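# Pack every block into the chest and close it

## Task

Place every block, and no other object, inside the chest and close its lid. At the end the chest must stand upright on the bench, no part of the tray may be inside the chest or above it, and the result must hold without the robot supporting anything. Release everything and move the grippers away afterwards.

## Robot and tools

ROBOT. Two arms, left_arm and right_arm, each ending in a parallel gripper. The fingers point along the gripper's own +z axis and close along its y axis. end_effector_position is the spot between the finger pads, just under 1 cm behind the tips. Joint ranges in rad, base to hand: waist -2.618 to 3.054, shoulder 0.000 to 3.142, elbow 0.000 to 3.142, wrist pitch -1.571 to 1.571, wrist yaw -1.571 to 1.571, wrist roll -2.094 to 2.094.

FRAME. All poses use one scene frame. Its origin sits at table-top height, midway between the arms and roughly 5 to 10 cm in from the near table edge. +z is up, +x reaches out across the table, and left_arm is on the +y side. The names left and right say nothing about image sides. Reported hand positions can be a little off, more so at long reach.

ROW FORMAT. Every commanded row is one flat list of 16 numbers covering both arms: x, y, z, qw, qx, qy, qz, opening for left_arm, then the same eight for right_arm. x, y, z are an absolute target position in metres and the quaternion is an absolute target orientation, w first, both in the scene frame; together they are a pose, not an offset. opening runs from -1 (closed) to +1 (fully open, 0.087 m). To keep an arm's orientation steady, repeat one fixed quaternion for it rather than copying the slightly drifted one from the latest result. To keep an arm still, resend its whole last reported pose and the opening it should keep.

execute_actions(actions): a list of up to 15 actions, run in order. Each action is a table of up to 15 rows; each row lasts one control step of 1/30 s, and a short table repeats its final row until 15 steps pass. An empty list just returns state and images. A target more than 0.6 m from the gripper's current position along any of that gripper's axes gets the action refused for both arms; if the first action fails this, or any action is malformed, nothing in the call runs.

move(target, speed, blocking): target is one 16-number row as above. Each gripper travels a straight line toward its pose, both paths finishing together, lasting 0.5 to 10 s (cut off at 10 s). speed is the top path speed in m/s, 0.002 to 0.5, default 0.25; turning is capped at twice that in rad/s. Openings are applied at the start. Paths ignore obstacles and the other arm, and grippers can lag, wander, or overshoot the speed, especially with a nearly straight arm. Faster contact hits harder; aiming further past a contact pushes harder. With blocking=false you get a result after 0.5 s while motion continues; use wait(0) to check, and wait or stop before sending more rows or moves. The result adds a move: line giving the ending (done, off_target, moving, held, fault) and active limits, plus each gripper's distance to its pose. If only one arm is named, the other finished fine. held means a safety check blocked the last step; limits=paced means the sent pose was clipped; limits=held means some steps were blocked and the arm may then dash faster than speed.

wait(seconds): 0 to 10 s, arms hold their last command; a running move continues and the wait ends early when it finishes.

stop(): brakes a running move; needs braking distance, more when fast. Fingers keep moving.

zoom_image(camera, region): closer look at the latest image of cam_high, cam_low, cam_left_wrist or cam_right_wrist; region is [x0, y0, x1, y1] in pixels from the top-left, at most 504 by 504. All images are 504x504.

finished_scene(scene): pass the integer number of the scene being ended; irreversible, and the goal must already hold. Replying without any tool call also ends things.

CONTROL DETAILS. Each step the commanded pose is clipped to within 70 mm and 16 degrees of the measured pose, and damped inverse kinematics favours position over orientation. After an action the arm drifts at most to its last clipped pose, so distant targets take several actions. Joint friction may leave the hand up to about 31 mm short, and tiny commands may do nothing. Hand target lines show what the controller now drives toward. A pose unreachable line means a clearance check altered or blocked that arm's command. HELD in step readings marks steps where part of that arm's row was held back.

GRIPPING. grip_measured uses the same -1..1 scale; the last Joint positions value is the opening in metres. Readings may be off by about 1 mm, constant per gripper. To hold something, command about 0.02 below grip_measured for a firm grip, less for a gentle one. Finger force is about 20 N per pad; fast closing can squeeze harder or even spring open. Occasional tugs on held parts or pushes on loose objects may occur.

HAZARDS. Never knock or set anything off the table. The bar under the arm bases and the plate behind it stick up to about 3 cm and give no warning on contact. Avoid arms striking or pressing each other hard. Avoid drops, slips, slams and hard shoves. Holding loads heats motors: MOTOR HOT appears from 75 °C; at 90 °C that arm halts 10 s; at 100 °C it goes limp and falls; these show as OVER-TEMPERATURE FAULT lines. Any FAULT can cut short a wait, move or action. An arm blocked by an object keeps pushing until given a new command.

CAMERAS. cam_high, cam_low and the two wrist cameras come with OpenCV-style calibration (K, distortion D, T_world_to_cam, pos_world); wrist camera poses follow their arm's joints. Results list cameras whose calibration changed.

Each tool is called after "Call:" as name([rows], argument=value, ...), one row to a line, values as JSON.

## Session

Call:
execute_actions(actions=[])

Scene clock: 0.00 s.
left_arm: end_effector_position=(+0.3461, +0.2390, +0.2138) grip_measured=+1.000 end_effector_quat_wxyz=(+0.400, -0.145, +0.806, +0.411) | right_arm: end_effector_position=(+0.3756, -0.2071, +0.3006) grip_measured=+0.999 end_effector_quat_wxyz=(+0.515, -0.552, +0.648, -0.100)
Joint positions: left_arm=[-0.688  1.859  1.725 -1.514 -1.22  -1.029  0.087] | right_arm=[ 0.058  1.2    1.37  -0.63  -0.366 -1.055  0.087]
Joint velocities: left_arm=[-0.022  0.017  0.007 -0.051  0.007  0.007  0.   ] | right_arm=[-0.002  0.002 -0.012 -0.022 -0.007 -0.037  0.001]
Motor temperatures (°C, as the motors report them): left_arm=[31 30 29 32 30 29] | right_arm=[31 30 29 30 30 29]
Hand target (left_arm): +0.346, +0.239, +0.214; +0.400, -0.145, +0.806, +0.411
Hand target (right_arm): +0.376, -0.207, +0.301; +0.515, -0.552, +0.648, -0.100

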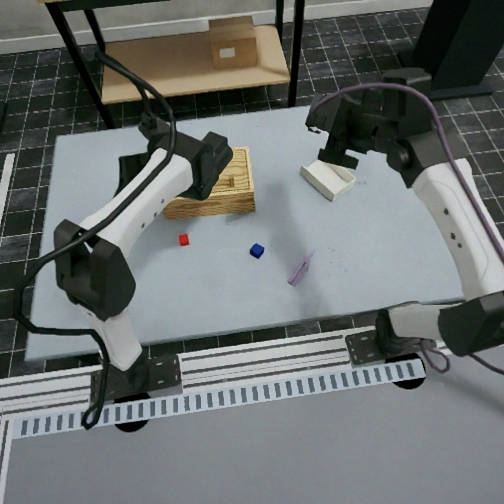

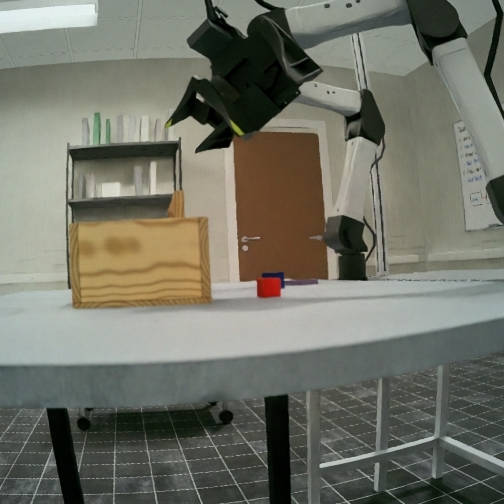

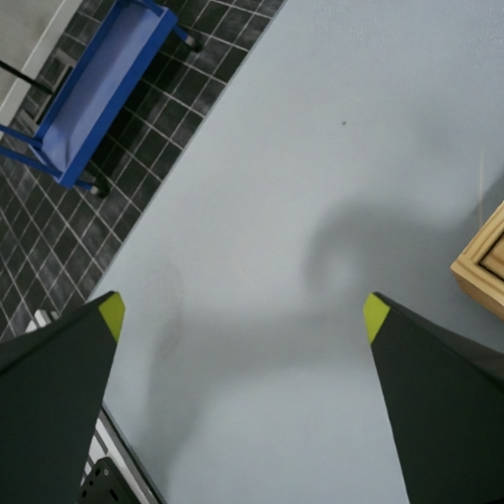

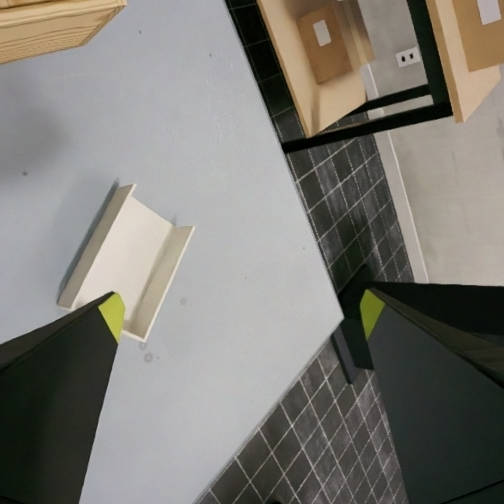

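Call:
move(target=[0.12,0.38,0.25,0.26,0,0.966,0,1,0.12,-0.38,0.25,0.26,0,0.966,0,1])

Call:
zoom_image(camera="cam_high", region=[100,100,400,320])

Scene clock: 9.97 s.
left_arm: end_effector_position=(+0.1219, +0.3826, +0.2511) grip_measured=+1.000 end_effector_quat_wxyz=(+0.286, -0.019, +0.956, +0.064) | right_arm: end_effector_position=(+0.1269, -0.3774, +0.2516) grip_measured=+0.999 end_effector_quat_wxyz=(+0.284, +0.013, +0.955, -0.084)
Joint positions: left_arm=[ 0.761  0.939  1.448 -1.568  0.315  0.707  0.087] | right_arm=[-0.983  0.96   1.466 -1.573 -0.371 -0.787  0.087]
Joint velocities: left_arm=[-0.012  0.012 -0.007 -0.022 -0.066  0.037  0.   ] | right_arm=[-0.007 -0.002 -0.007  0.007 -0.022  0.051 -0.   ]
Motor temperatures (°C, as the motors report them): left_arm=[31 32 30 32 30 29] | right_arm=[31 30 31 32 30 29]
Hand target (left_arm): +0.118, +0.378, +0.250; +0.288, -0.016, +0.955, +0.063
Hand target (right_arm): +0.121, -0.375, +0.247; +0.277, +0.016, +0.957, -0.082
Off the commanded pose (left_arm): 0.003 m, 8 deg.
Off the commanded pose (right_arm): 0.008 m, 10 deg.
joint sent to its limit (left arm) — the command would take joint 4 (wrist pitch) past its lower limit, so that joint was sent only as far as its limit.
joint sent to its limit (right arm) — the command would take joint 4 (wrist pitch) past its lower limit, so that joint was sent only as far as its limit.
move: off_target (left_arm, right_arm)
camera_calibration (this result's frames):
cam_left_wrist: T_world_to_cam=[[0.0765798, -0.991955, -0.100797, 0.394087], [-0.946452, -0.10412, 0.305594, 0.0961392], [-0.313631, 0.0719976, -0.946812, 0.386984], [0, 0, 0, 1]] pos_world=[0.182182, 0.373065, 0.376744]
cam_right_wrist: T_world_to_cam=[[-0.0734868, -0.983208, 0.167039, -0.409604], [-0.953044, 0.118573, 0.278653, 0.120687], [-0.29378, -0.138718, -0.945754, 0.364893], [0, 0, 0, 1]] pos_world=[0.192118, -0.366419, 0.379889]

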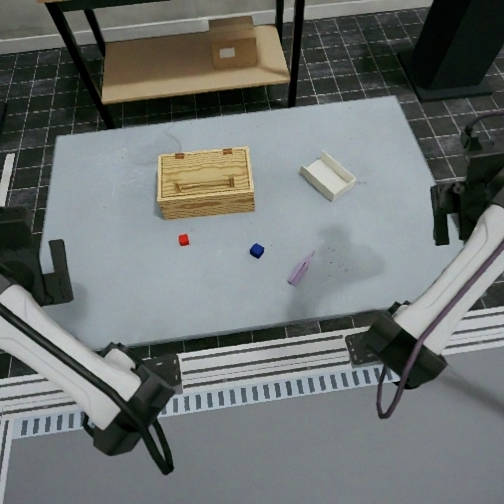

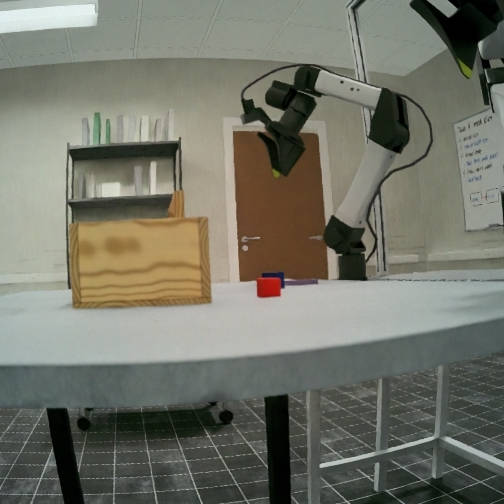

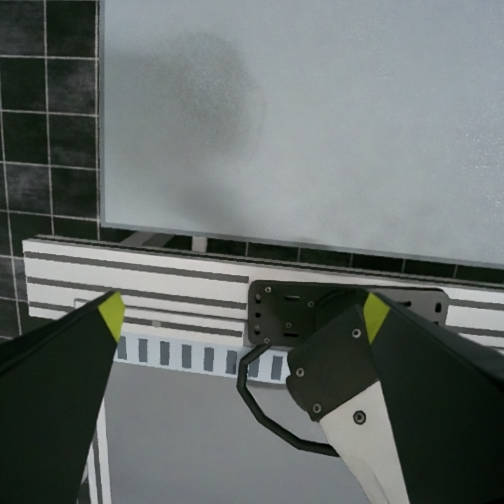

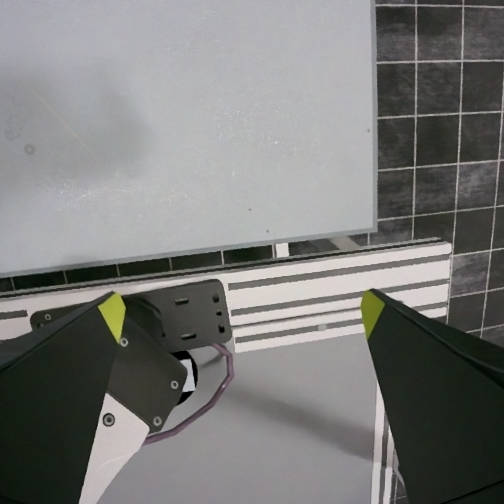

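Region (100, 100, 400, 320) of cam_high's 504x504 image, scaled by 1.680, with more detail than that image has; it fills the top 370 rows of this view, and the rest is white.

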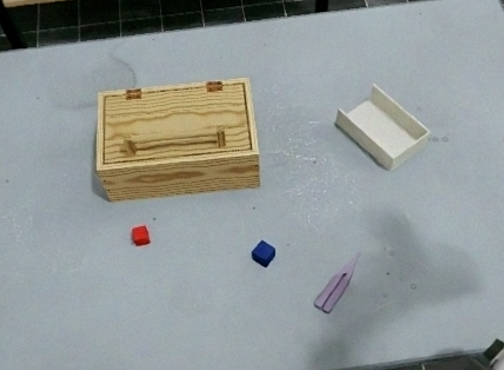

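Call:
move(target=[0.407,0.13,0.2,0,-0.707,0.707,0,1,0.12,-0.38,0.25,0.284,0.013,0.955,-0.084,1])

Scene clock: 71.53 s.
left_arm: end_effector_position=(+0.4080, +0.1372, +0.1984) grip_measured=+1.000 end_effector_quat_wxyz=(-0.046, +0.706, -0.701, +0.087) | right_arm: end_effector_position=(+0.1235, -0.3838, +0.2527) grip_measured=+0.999 end_effector_quat_wxyz=(+0.286, +0.013, +0.954, -0.094)
Joint positions: left_arm=[-0.349  2.06   2.261 -1.576  0.002 -1.861  0.087] | right_arm=[-1.036  0.96   1.466 -1.573 -0.386 -0.836  0.087]
Joint velocities: left_arm=[ 0.002  0.012  0.002 -0.051  0.037 -0.022  0.   ] | right_arm=[ 0.002 -0.002  0.002 -0.051 -0.037 -0.066  0.001]
Motor temperatures (°C, as the motors report them): left_arm=[31 31 32 34 30 29] | right_arm=[31 30 32 33 30 29]
Hand target (left_arm): +0.410, +0.133, +0.195; -0.041, +0.708, -0.700, +0.086
Hand target (right_arm): +0.121, -0.380, +0.250; +0.285, +0.014, +0.954, -0.089
Off the commanded pose (left_arm): 0.007 m, 11 deg.
Off the commanded pose (right_arm): 0.006 m, 1 deg.
joint sent to its limit (left arm) — the command would take joint 4 (wrist pitch) past its lower limit, so that joint was sent only as far as its limit.
joint sent to its limit (right arm) — the command would take joint 4 (wrist pitch) past its lower limit, so that joint was sent only as far as its limit.
move: off_target (left_arm)
camera_calibration (this result's frames):
cam_left_wrist: T_world_to_cam=[[0.980755, 0.0228687, 0.193897, -0.44317], [-0.145453, -0.576899, 0.803761, -0.00326541], [0.13024, -0.816496, -0.56247, 0.309], [0, 0, 0, 1]] pos_world=[0.393922, 0.260548, 0.262357]
cam_right_wrist: T_world_to_cam=[[-0.079267, -0.979234, 0.186593, -0.41905], [-0.953271, 0.129203, 0.273094, 0.123381], [-0.291532, -0.156226, -0.943718, 0.356446], [0, 0, 0, 1]] pos_world=[0.188314, -0.370604, 0.380882]

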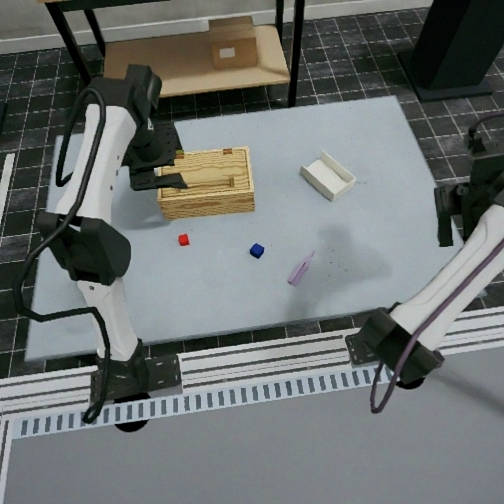

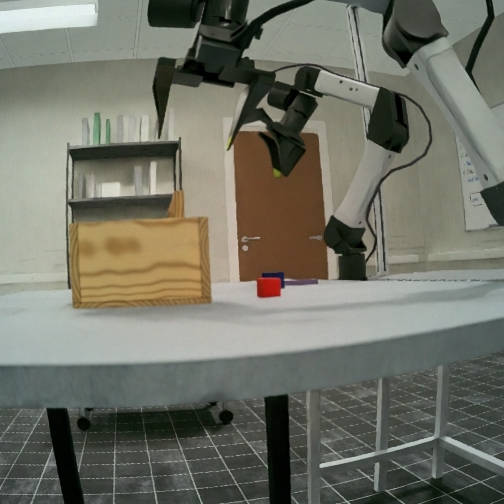

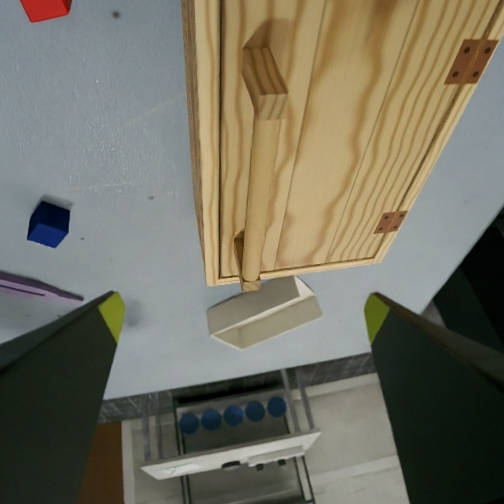

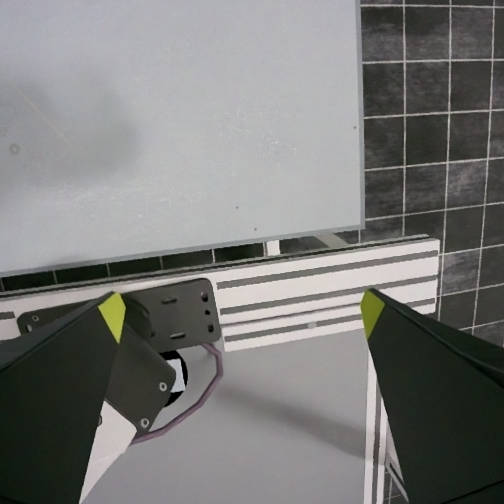

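Call:
move(target=[0.427,0.12,0.125,-0.03,0.707,-0.703,0.06,0.2,0.12,-0.38,0.25,0.284,0.013,0.955,-0.084,1], speed=0.1)

Call:
zoom_image(camera="cam_low", region=[60,100,300,320])

Scene clock: 84.80 s.
left_arm: end_effector_position=(+0.4276, +0.1233, +0.1358) grip_measured=+0.200 end_effector_quat_wxyz=(-0.034, +0.707, -0.703, +0.070) | right_arm: end_effector_position=(+0.1236, -0.3839, +0.2527) grip_measured=+0.999 end_effector_quat_wxyz=(+0.286, +0.011, +0.954, -0.094)
Joint positions: left_arm=[-0.366  2.125  2.108 -1.4    0.004 -1.877  0.052] | right_arm=[-1.036  0.96   1.466 -1.573 -0.387 -0.839  0.087]
Joint velocities: left_arm=[ 0.002 -0.007 -0.007  0.037 -0.037 -0.022 -0.002] | right_arm=[ 0.017  0.017 -0.007  0.066 -0.007 -0.066  0.001]
Motor temperatures (°C, as the motors report them): left_arm=[31 34 33 34 30 29] | right_arm=[31 30 32 34 30 29]
Hand target (left_arm): +0.427, +0.121, +0.125; -0.030, +0.707, -0.704, +0.060
Hand target (right_arm): +0.121, -0.380, +0.250; +0.285, +0.014, +0.954, -0.089
Off the commanded pose (left_arm): 0.011 m, 1 deg.
Off the commanded pose (right_arm): 0.006 m, 1 deg.
joint sent to its limit (right arm) — the command would take joint 4 (wrist pitch) past its lower limit, so that joint was sent only as far as its limit.
move: off_target (left_arm)
camera_calibration (this result's frames):
cam_left_wrist: T_world_to_cam=[[0.987981, 0.0206031, 0.153197, -0.447188], [-0.1126, -0.583065, 0.804585, 0.0284783], [0.105901, -0.812164, -0.573737, 0.271293], [0, 0, 0, 1]] pos_world=[0.416289, 0.246153, 0.201245]
cam_right_wrist: T_world_to_cam=[[-0.0761253, -0.979205, 0.188049, -0.419849], [-0.953652, 0.126566, 0.273, 0.122522], [-0.291123, -0.158551, -0.943456, 0.355497], [0, 0, 0, 1]] pos_world=[0.188376, -0.370261, 0.3809]

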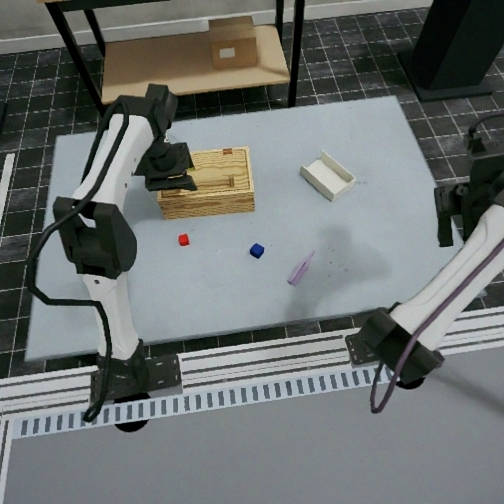

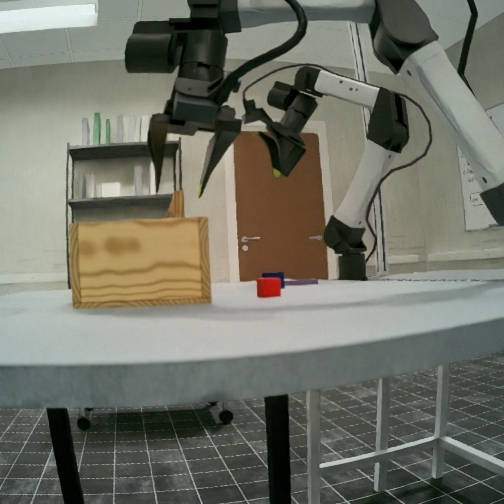

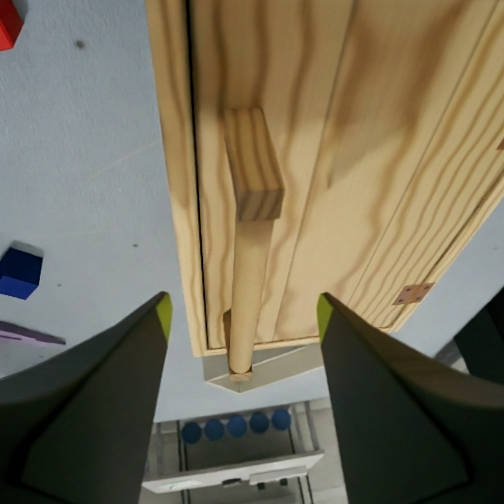

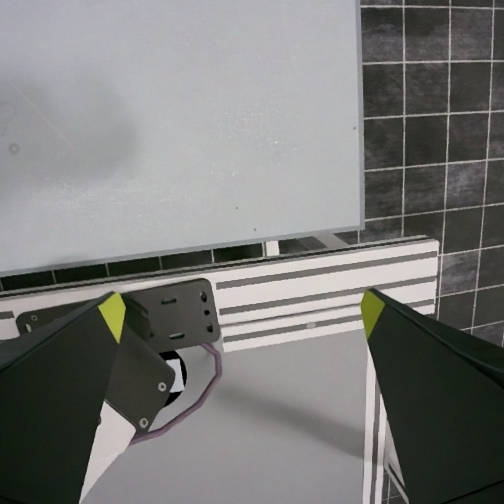

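Region (60, 100, 300, 320) of cam_low's 504x504 image, scaled by 2.100, with more detail than that image has; it fills the top 462 rows of this view, and the rest is white.

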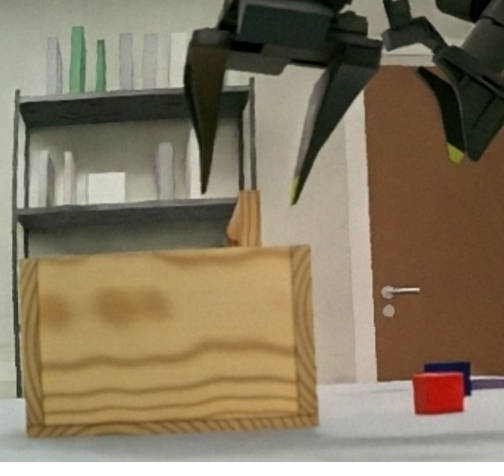

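Call:
move(target=[0.427,0.11,0.104,-0.03,0.707,-0.703,0.06,0.2,0.12,-0.38,0.25,0.284,0.013,0.955,-0.084,1], speed=0.05)

Call:
zoom_image(camera="cam_low", region=[60,100,300,320])

Scene clock: 93.00 s.
left_arm: end_effector_position=(+0.4292, +0.1117, +0.1173) grip_measured=+0.200 end_effector_quat_wxyz=(-0.034, +0.707, -0.703, +0.073) | right_arm: end_effector_position=(+0.1237, -0.3839, +0.2527) grip_measured=+0.999 end_effector_quat_wxyz=(+0.286, +0.010, +0.954, -0.094)
Joint positions: left_arm=[-0.39   2.125  2.032 -1.318  0.004 -1.9    0.052] | right_arm=[-1.036  0.96   1.466 -1.573 -0.387 -0.841  0.087]
Joint velocities: left_arm=[ 0.002 -0.022 -0.002  0.081  0.022  0.022 -0.   ] | right_arm=[-0.002 -0.002 -0.012 -0.095 -0.037  0.037 -0.   ]
Motor temperatures (°C, as the motors report them): left_arm=[31 35 33 34 30 29] | right_arm=[31 30 32 34 30 29]
Hand target (left_arm): +0.427, +0.110, +0.104; -0.030, +0.707, -0.704, +0.060
Hand target (right_arm): +0.121, -0.380, +0.250; +0.285, +0.014, +0.954, -0.089
Off the commanded pose (left_arm): 0.014 m, 2 deg.
Off the commanded pose (right_arm): 0.006 m, 1 deg.
joint sent to its limit (right arm) — the command would take joint 4 (wrist pitch) past its lower limit, so that joint was sent only as far as its limit.
move: off_target (left_arm)
camera_calibration (this result's frames):
cam_left_wrist: T_world_to_cam=[[0.987282, 0.0203815, 0.157666, -0.44585], [-0.116944, -0.578718, 0.807099, 0.0378188], [0.107694, -0.815273, -0.568974, 0.250161], [0, 0, 0, 1]] pos_world=[0.417661, 0.234923, 0.182107]
cam_right_wrist: T_world_to_cam=[[-0.0742615, -0.979228, 0.188673, -0.420236], [-0.953947, 0.124895, 0.27274, 0.122065], [-0.290639, -0.15973, -0.943406, 0.355034], [0, 0, 0, 1]] pos_world=[0.188423, -0.370043, 0.380936]

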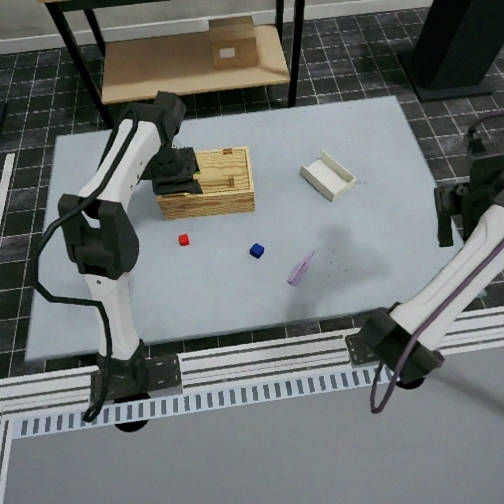

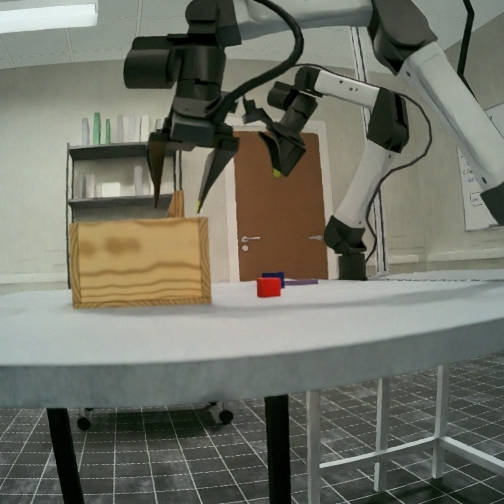

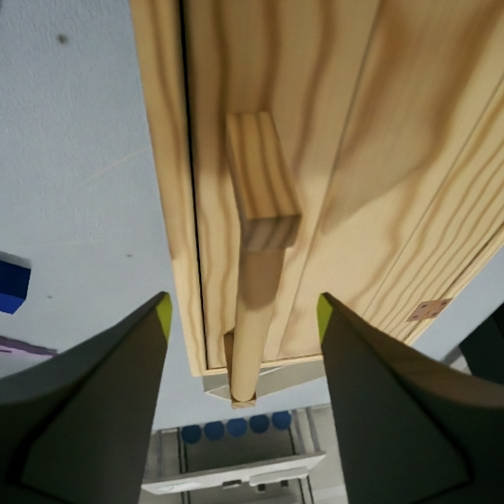

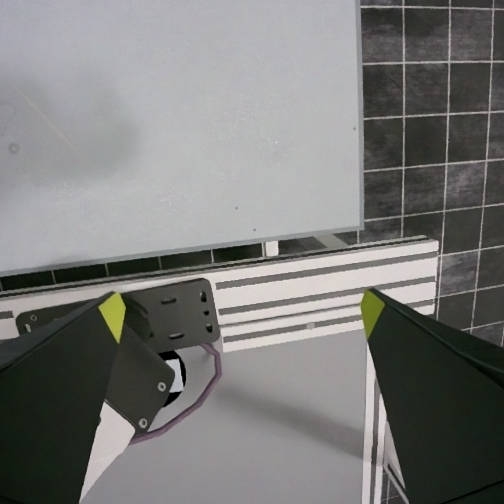

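Region (60, 100, 300, 320) of cam_low's 504x504 image, scaled by 2.100, with more detail than that image has; it fills the top 462 rows of this view, and the rest is white.

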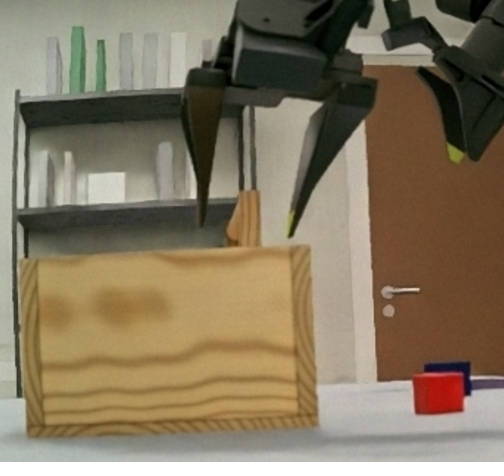

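Call:
move(target=[0.43,0.11,0.099,-0.03,0.707,-0.703,0.06,-0.75,0.12,-0.38,0.25,0.284,0.013,0.955,-0.084,1], speed=0.03)

Scene clock: 110.93 s.
left_arm: end_effector_position=(+0.4307, +0.1110, +0.1178) grip_measured=-0.741 end_effector_quat_wxyz=(-0.035, +0.706, -0.703, +0.077) | right_arm: end_effector_position=(+0.1237, -0.3839, +0.2527) grip_measured=+0.999 end_effector_quat_wxyz=(+0.286, +0.009, +0.954, -0.095)
Joint positions: left_arm=[-0.39   2.125  2.032 -1.311  0.004 -1.898  0.011] | right_arm=[-1.036  0.96   1.466 -1.573 -0.387 -0.842  0.087]
Joint velocities: left_arm=[ 0.012 -0.007 -0.007 -0.022 -0.007 -0.022  0.001] | right_arm=[-0.022 -0.027 -0.002  0.037 -0.051 -0.022  0.001]
Motor temperatures (°C, as the motors report them): left_arm=[31 38 33 34 30 29] | right_arm=[32 30 32 34 30 29]
Hand target (left_arm): +0.429, +0.110, +0.099; -0.030, +0.707, -0.704, +0.060
Hand target (right_arm): +0.121, -0.380, +0.250; +0.285, +0.014, +0.954, -0.089
Off the commanded pose (left_arm): 0.019 m, 2 deg.
Off the commanded pose (right_arm): 0.006 m, 1 deg.
joint sent to its limit (right arm) — the command would take joint 4 (wrist pitch) past its lower limit, so that joint was sent only as far as its limit.
move: off_target (left_arm)
camera_calibration (this result's frames):
cam_left_wrist: T_world_to_cam=[[0.98624, 0.0184599, 0.164288, -0.447532], [-0.123781, -0.576283, 0.807822, 0.0398589], [0.109589, -0.817042, -0.566068, 0.248707], [0, 0, 0, 1]] pos_world=[0.419052, 0.234436, 0.182111]
cam_right_wrist: T_world_to_cam=[[-0.073304, -0.97918, 0.189298, -0.420542], [-0.954005, 0.124171, 0.272865, 0.121763], [-0.29069, -0.160589, -0.943245, 0.354669], [0, 0, 0, 1]] pos_world=[0.188433, -0.369949, 0.380922]

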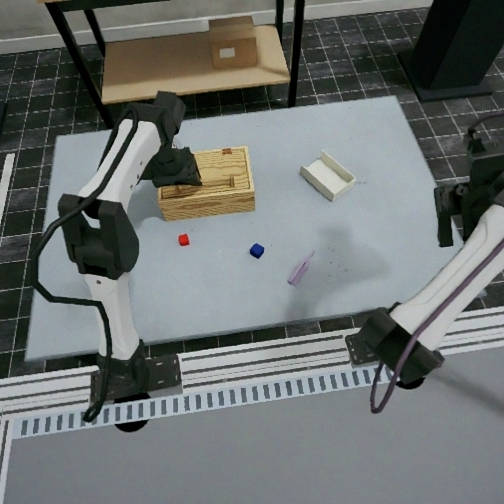

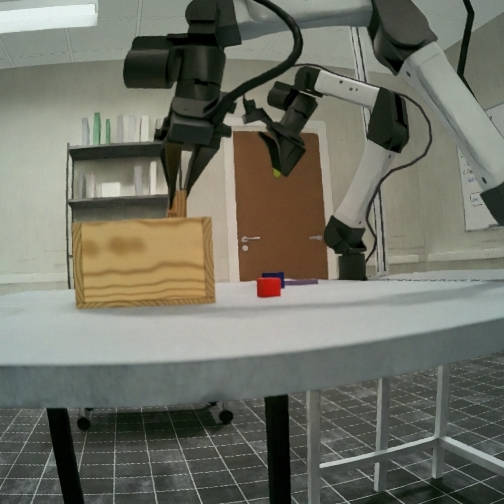

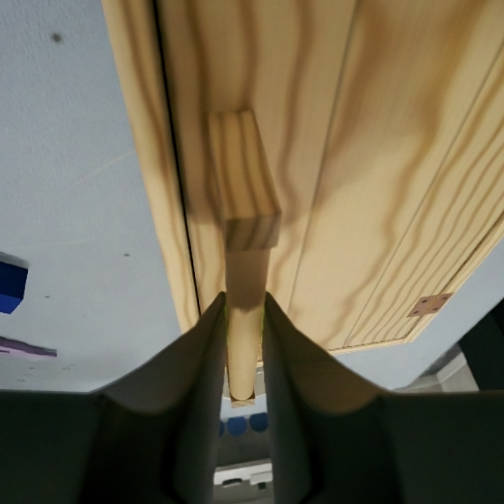

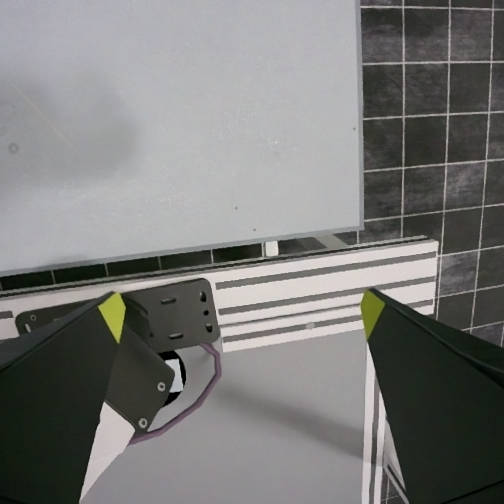

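Call:
move(target=[0.44,0.11,0.15,-0.035,0.706,-0.703,0.077,-0.76,0.25,-0.15,0.15,0.5,0,0.866,0,-1], speed=0.06)

Call:
move(target=[0.465,0.11,0.185,-0.035,0.706,-0.703,0.077,-0.76,0.25,-0.15,0.15,0.5,0,0.866,0,-1], speed=0.04)

Scene clock: 127.10 s.
left_arm: end_effector_position=(+0.4356, +0.1102, +0.1463) grip_measured=-0.742 end_effector_quat_wxyz=(-0.034, +0.706, -0.704, +0.069) | right_arm: end_effector_position=(+0.2504, -0.1602, +0.1565) grip_measured=-1.000 end_effector_quat_wxyz=(+0.502, -0.000, +0.865, +0.001)
Joint positions: left_arm=[-0.39   2.21   2.289 -1.497 -0.    -1.898  0.011] | right_arm=[ 0.774  0.888  0.774 -0.55   0.695  0.503  0.   ]
Joint velocities: left_arm=[-0.027 -0.007 -0.007 -0.007  0.007 -0.051  0.002] | right_arm=[ 0.007  0.012  0.007 -0.007 -0.007 -0.095  0.   ]
Motor temperatures (°C, as the motors report them): left_arm=[31 39 34 34 30 29] | right_arm=[32 30 33 36 30 29]
Hand target (left_arm): +0.440, +0.110, +0.150; -0.035, +0.706, -0.703, +0.077
Hand target (right_arm): +0.252, -0.158, +0.152; +0.505, +0.002, +0.863, -0.001
Off the commanded pose (left_arm): 0.006 m, 1 deg.
Off the commanded pose (right_arm): 0.012 m, 0 deg.
move: off_target (right_arm)
camera_calibration (this result's frames):
cam_left_wrist: T_world_to_cam=[[0.98823, 0.0177599, 0.15194, -0.456038], [-0.113141, -0.583631, 0.804098, 0.0137069], [0.102958, -0.811825, -0.574752, 0.267237], [0, 0, 0, 1]] pos_world=[0.424708, 0.233049, 0.211864]
cam_right_wrist: T_world_to_cam=[[-0.00679431, -0.999907, 0.0118391, -0.166144], [-0.983487, 0.00454061, -0.18092, 0.30034], [0.180849, -0.0128728, -0.983427, 0.24855], [0, 0, 0, 1]] pos_world=[0.249302, -0.164292, 0.300735]

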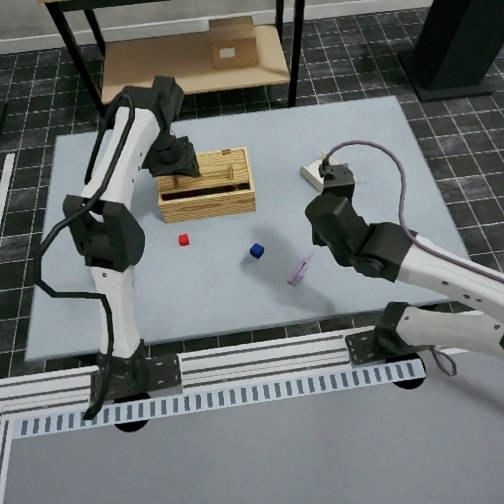

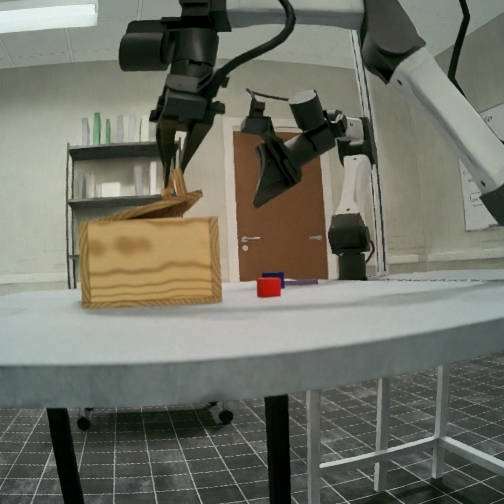

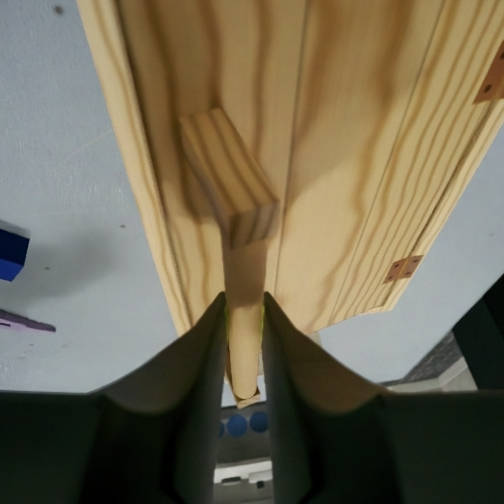

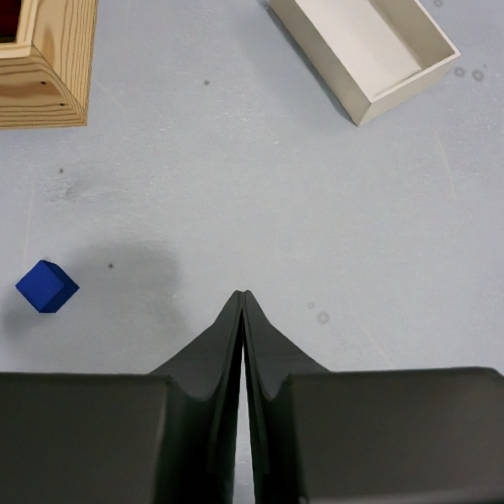

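Scene clock: 128.57 s.
left_arm: end_effector_position=(+0.4610, +0.1105, +0.1813) grip_measured=-0.743 end_effector_quat_wxyz=(-0.058, +0.704, -0.699, +0.115) | right_arm: end_effector_position=(+0.2484, -0.1527, +0.1509) grip_measured=-1.000 end_effector_quat_wxyz=(+0.498, -0.003, +0.867, +0.001)
Joint positions: left_arm=[-0.372  2.297  2.561 -1.58   0.002 -1.884  0.011] | right_arm=[ 0.805  0.916  0.774 -0.55   0.712  0.532  0.   ]
Joint velocities: left_arm=[ 0.012 -0.002 -0.007  0.037 -0.022  0.022  0.   ] | right_arm=[ 0.017 -0.012 -0.002  0.051  0.037  0.007  0.   ]
Motor temperatures (°C, as the motors report them): left_arm=[31 39 34 34 30 29] | right_arm=[32 30 33 36 30 29]
Hand target (left_arm): +0.465, +0.111, +0.184; -0.055, +0.706, -0.695, +0.124
Hand target (right_arm): +0.250, -0.150, +0.150; +0.500, -0.000, +0.866, +0.000
Off the commanded pose (left_arm): 0.006 m, 5 deg.
Off the commanded pose (right_arm): 0.003 m, 0 deg.
joint sent to its limit (left arm) — the command would take joint 4 (wrist pitch) past its lower limit, so that joint was sent only as far as its limit.
move: off_target (left_arm)
camera_calibration (this result's frames):
cam_left_wrist: T_world_to_cam=[[0.968413, 0.0276191, 0.247815, -0.495774], [-0.190523, -0.559194, 0.806848, 0.0210442], [0.160861, -0.828577, -0.536269, 0.253153], [0, 0, 0, 1]] pos_world=[0.443401, 0.235217, 0.241639]
cam_right_wrist: T_world_to_cam=[[-0.00233632, -0.999903, 0.0137404, -0.159986], [-0.985447, -0.0000333252, -0.169983, 0.295533], [0.169967, -0.0139376, -0.985351, 0.246257], [0, 0, 0, 1]] pos_world=[0.249003, -0.156528, 0.295083]

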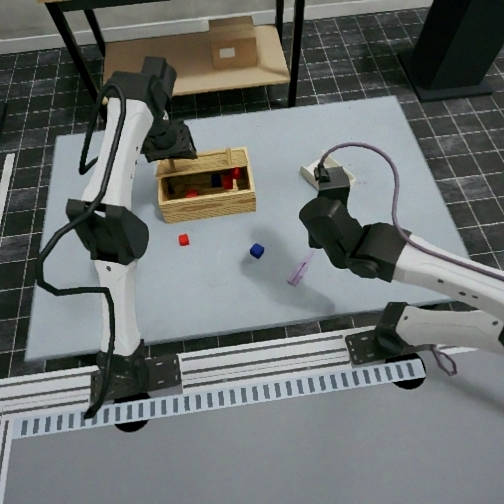

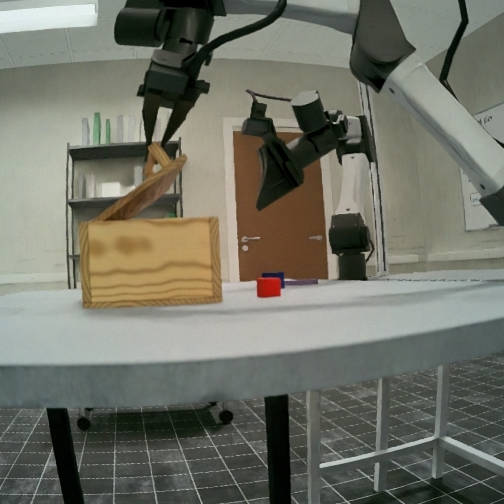

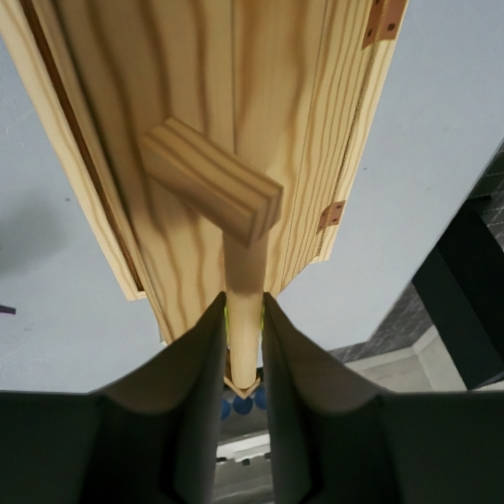

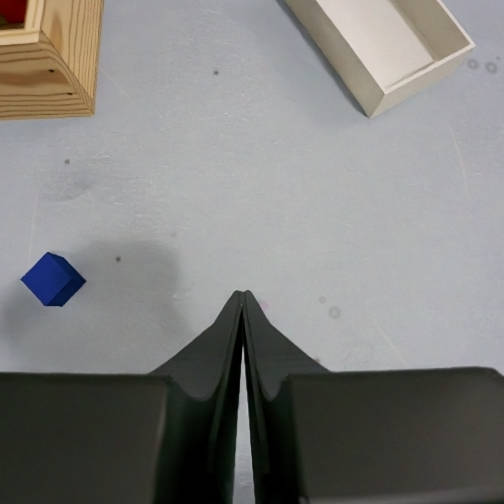

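Call:
move(target=[0.505,0.11,0.203,-0.05,0.705,-0.70,0.11,-0.76,0.25,-0.15,0.15,0.5,0,0.866,0,-1], speed=0.04)

Call:
zoom_image(camera="cam_high", region=[130,100,290,230])

Scene clock: 137.27 s.
left_arm: end_effector_position=(+0.5005, +0.1081, +0.2004) grip_measured=-0.744 end_effector_quat_wxyz=(-0.084, +0.699, -0.686, +0.181) | right_arm: end_effector_position=(+0.2485, -0.1527, +0.1509) grip_measured=-1.000 end_effector_quat_wxyz=(+0.498, -0.002, +0.867, +0.001)
Joint positions: left_arm=[-0.347  2.43   2.837 -1.579  0.022 -1.874  0.011] | right_arm=[ 0.805  0.916  0.774 -0.55   0.713  0.535  0.   ]
Joint velocities: left_arm=[ 0.002 -0.012  0.012 -0.037 -0.066  0.007 -0.   ] | right_arm=[-0.012 -0.002  0.002 -0.037  0.007 -0.066  0.   ]
Motor temperatures (°C, as the motors report them): left_arm=[31 41 35 34 30 29] | right_arm=[32 30 34 37 31 29]
Hand target (left_arm): +0.504, +0.111, +0.202; -0.084, +0.703, -0.681, +0.187
Hand target (right_arm): +0.250, -0.150, +0.150; +0.500, +0.000, +0.866, +0.000
Off the commanded pose (left_arm): 0.006 m, 9 deg.
Off the commanded pose (right_arm): 0.003 m, 0 deg.
joint sent to its limit (left arm) — the command would take joint 4 (wrist pitch) past its lower limit, so that joint was sent only as far as its limit.
move: off_target (left_arm)
camera_calibration (this result's frames):
cam_left_wrist: T_world_to_cam=[[0.927006, 0.0543147, 0.371093, -0.545573], [-0.292282, -0.515395, 0.805568, 0.0582516], [0.235014, -0.85523, -0.461899, 0.205971], [0, 0, 0, 1]] pos_world=[0.47437, 0.235807, 0.25067]
cam_right_wrist: T_world_to_cam=[[-0.00434884, -0.999915, 0.0122569, -0.159342], [-0.985347, 0.00219489, -0.17055, 0.296019], [0.170508, -0.012819, -0.985273, 0.246343], [0, 0, 0, 1]] pos_world=[0.248985, -0.15682, 0.295154]

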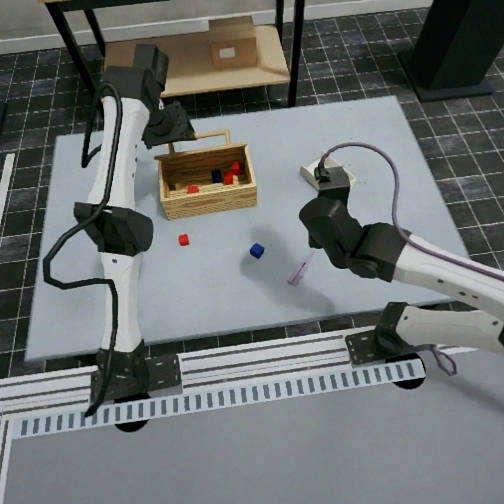

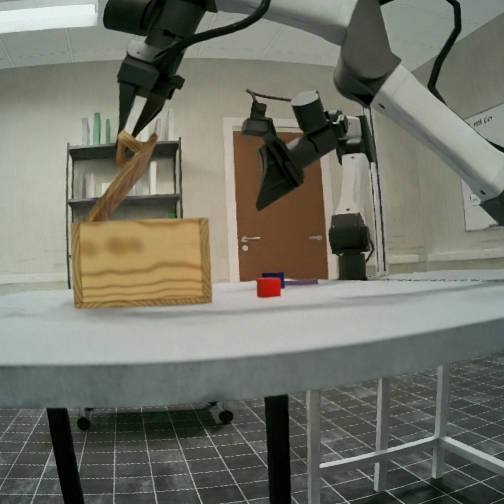

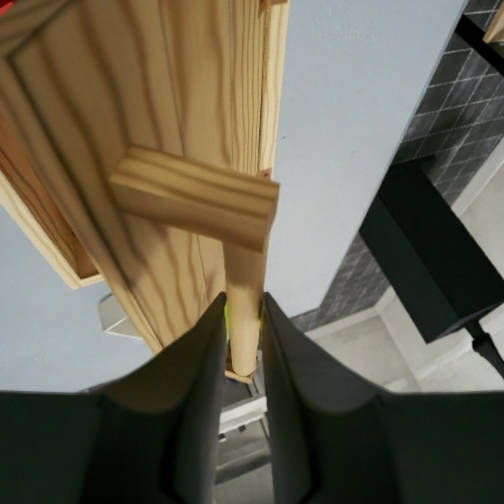

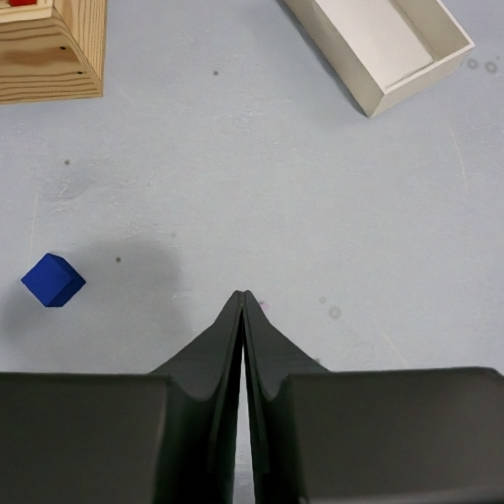

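Region (130, 100, 290, 230) of cam_high's 504x504 image, scaled by 3.150, with more detail than that image has; it fills the top 410 rows of this view, and the rest is white.

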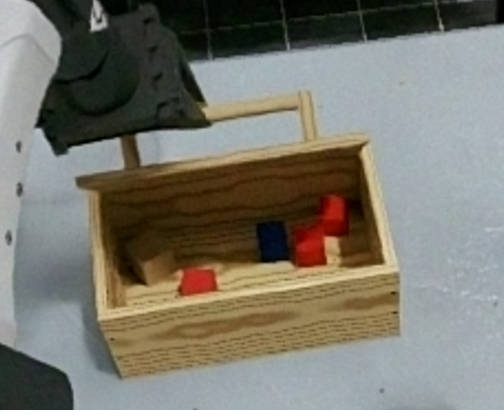

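Call:
move(target=[0.50,0.11,0.2,-0.084,0.70,-0.686,0.181,-0.76,0.265,-0.02,0.07,0.162,-0.353,0.92,0.062,0.2], speed=0.15)

Scene clock: 154.87 s.
left_arm: end_effector_position=(+0.5005, +0.1081, +0.2002) grip_measured=-0.744 end_effector_quat_wxyz=(-0.085, +0.698, -0.687, +0.180) | right_arm: end_effector_position=(+0.2644, -0.0197, +0.0703) grip_measured=+0.200 end_effector_quat_wxyz=(+0.168, -0.353, +0.918, +0.062)
Joint positions: left_arm=[-0.347  2.43   2.837 -1.579  0.022 -1.871  0.011] | right_arm=[ 0.744  1.735  1.398 -0.835  0.024  0.067  0.052]
Joint velocities: left_arm=[ 0.002  0.032  0.002  0.007 -0.051  0.037  0.002] | right_arm=[ 0.007 -0.012  0.007 -0.066  0.022 -0.022  0.001]
Motor temperatures (°C, as the motors report them): left_arm=[31 43 36 34 30 29] | right_arm=[32 30 37 37 31 29]
Hand target (left_arm): +0.500, +0.110, +0.200; -0.083, +0.700, -0.686, +0.180
Hand target (right_arm): +0.265, -0.020, +0.073; +0.164, -0.355, +0.918, +0.063
Off the commanded pose (left_arm): 0.002 m, 0 deg.
Off the commanded pose (right_arm): 0.001 m, 1 deg.
move: done
camera_calibration (this result's frames):
cam_left_wrist: T_world_to_cam=[[0.927007, 0.0512929, 0.371519, -0.545257], [-0.294048, -0.515478, 0.804872, 0.0594245], [0.232794, -0.855367, -0.462769, 0.207144], [0, 0, 0, 1]] pos_world=[0.474709, 0.235784, 0.250604]
cam_right_wrist: T_world_to_cam=[[0.669942, -0.742166, 0.0191738, -0.198968], [-0.653675, -0.577425, 0.489173, 0.152143], [-0.351976, -0.340251, -0.871976, 0.289618], [0, 0, 0, 1]] pos_world=[0.334688, 0.0387265, 0.181931]

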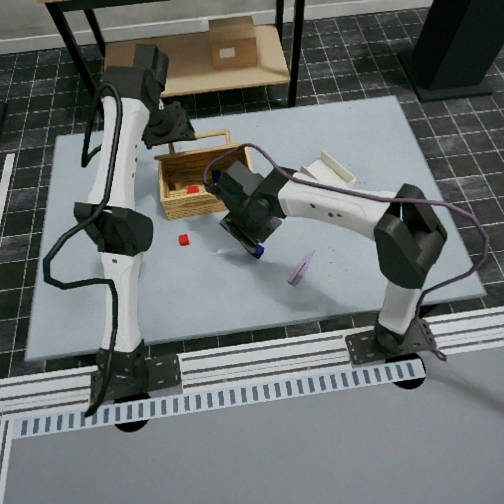

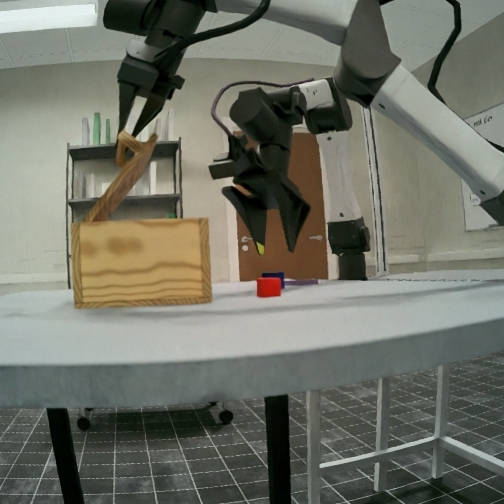

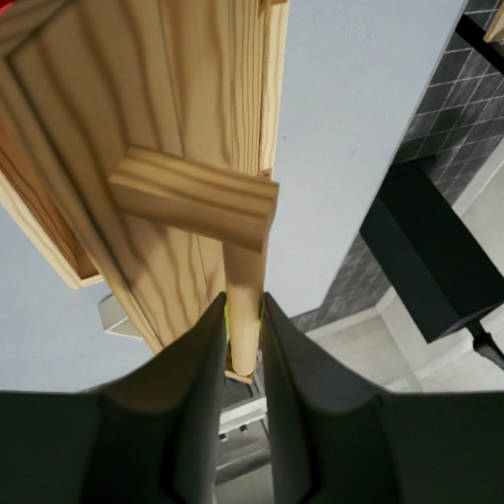

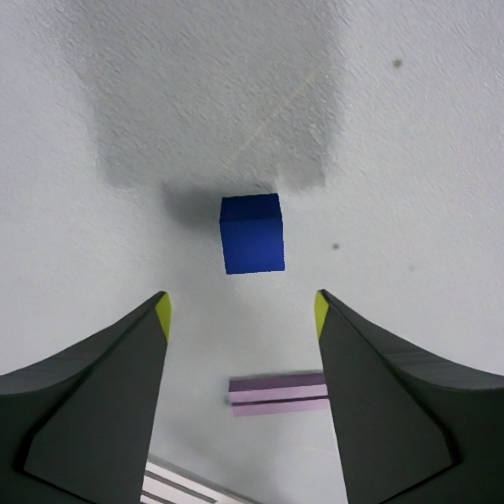

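Call:
move(target=[0.50,0.11,0.2,-0.084,0.70,-0.686,0.181,-0.76,0.275,-0.021,0.012,0.162,-0.353,0.92,0.062,0.2], speed=0.06)

Scene clock: 170.00 s.
left_arm: end_effector_position=(+0.5005, +0.1081, +0.2002) grip_measured=-0.744 end_effector_quat_wxyz=(-0.085, +0.698, -0.687, +0.180) | right_arm: end_effector_position=(+0.2740, -0.0185, +0.0185) grip_measured=+0.200 end_effector_quat_wxyz=(+0.163, -0.353, +0.919, +0.060)
Joint positions: left_arm=[-0.347  2.43   2.837 -1.579  0.022 -1.871  0.011] | right_arm=[ 0.726  1.817  1.292 -0.657  0.016  0.052  0.052]
Joint velocities: left_arm=[ 0.007 -0.007 -0.017 -0.007 -0.066 -0.037 -0.   ] | right_arm=[ 0.012 -0.002 -0.002 -0.022 -0.022  0.037  0.   ]
Motor temperatures (°C, as the motors report them): left_arm=[31 46 35 35 30 29] | right_arm=[31 34 39 36 30 29]
Hand target (left_arm): +0.500, +0.110, +0.200; -0.083, +0.700, -0.686, +0.180
Hand target (right_arm): +0.275, -0.020, +0.012; +0.162, -0.353, +0.920, +0.062
Off the commanded pose (left_arm): 0.002 m, 0 deg.
Off the commanded pose (right_arm): 0.007 m, 0 deg.
move: done
camera_calibration (this result's frames):
cam_left_wrist: T_world_to_cam=[[0.927007, 0.0512929, 0.371519, -0.545257], [-0.294048, -0.515478, 0.804872, 0.0594245], [0.232794, -0.855367, -0.462769, 0.207144], [0, 0, 0, 1]] pos_world=[0.474709, 0.235784, 0.250604]
cam_right_wrist: T_world_to_cam=[[0.670006, -0.74213, 0.0182978, -0.203522], [-0.649544, -0.574128, 0.498468, 0.183148], [-0.359423, -0.345862, -0.866715, 0.250105], [0, 0, 0, 1]] pos_world=[0.345217, 0.0406124, 0.1292]

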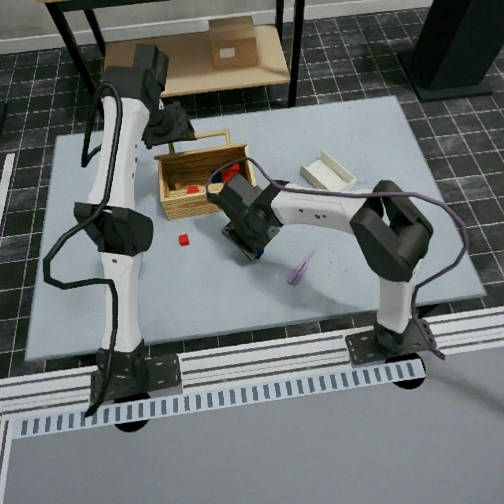

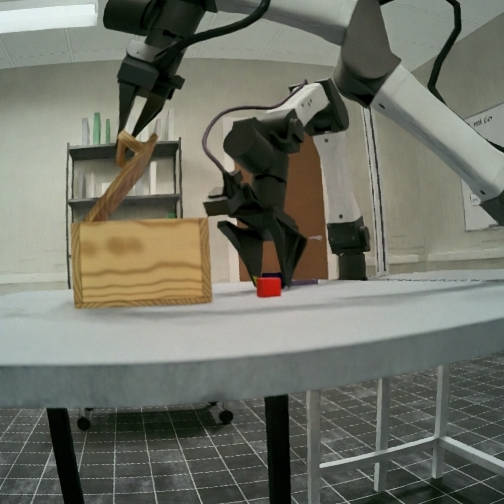

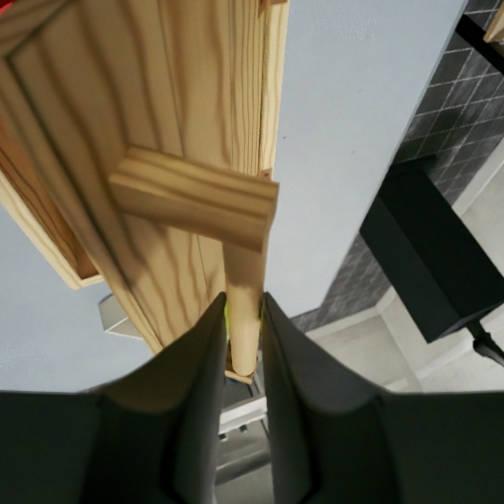

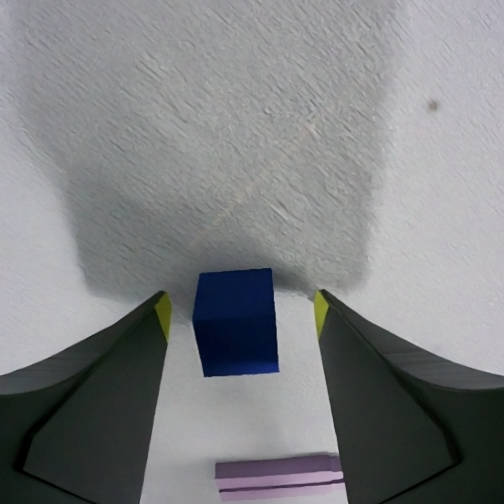

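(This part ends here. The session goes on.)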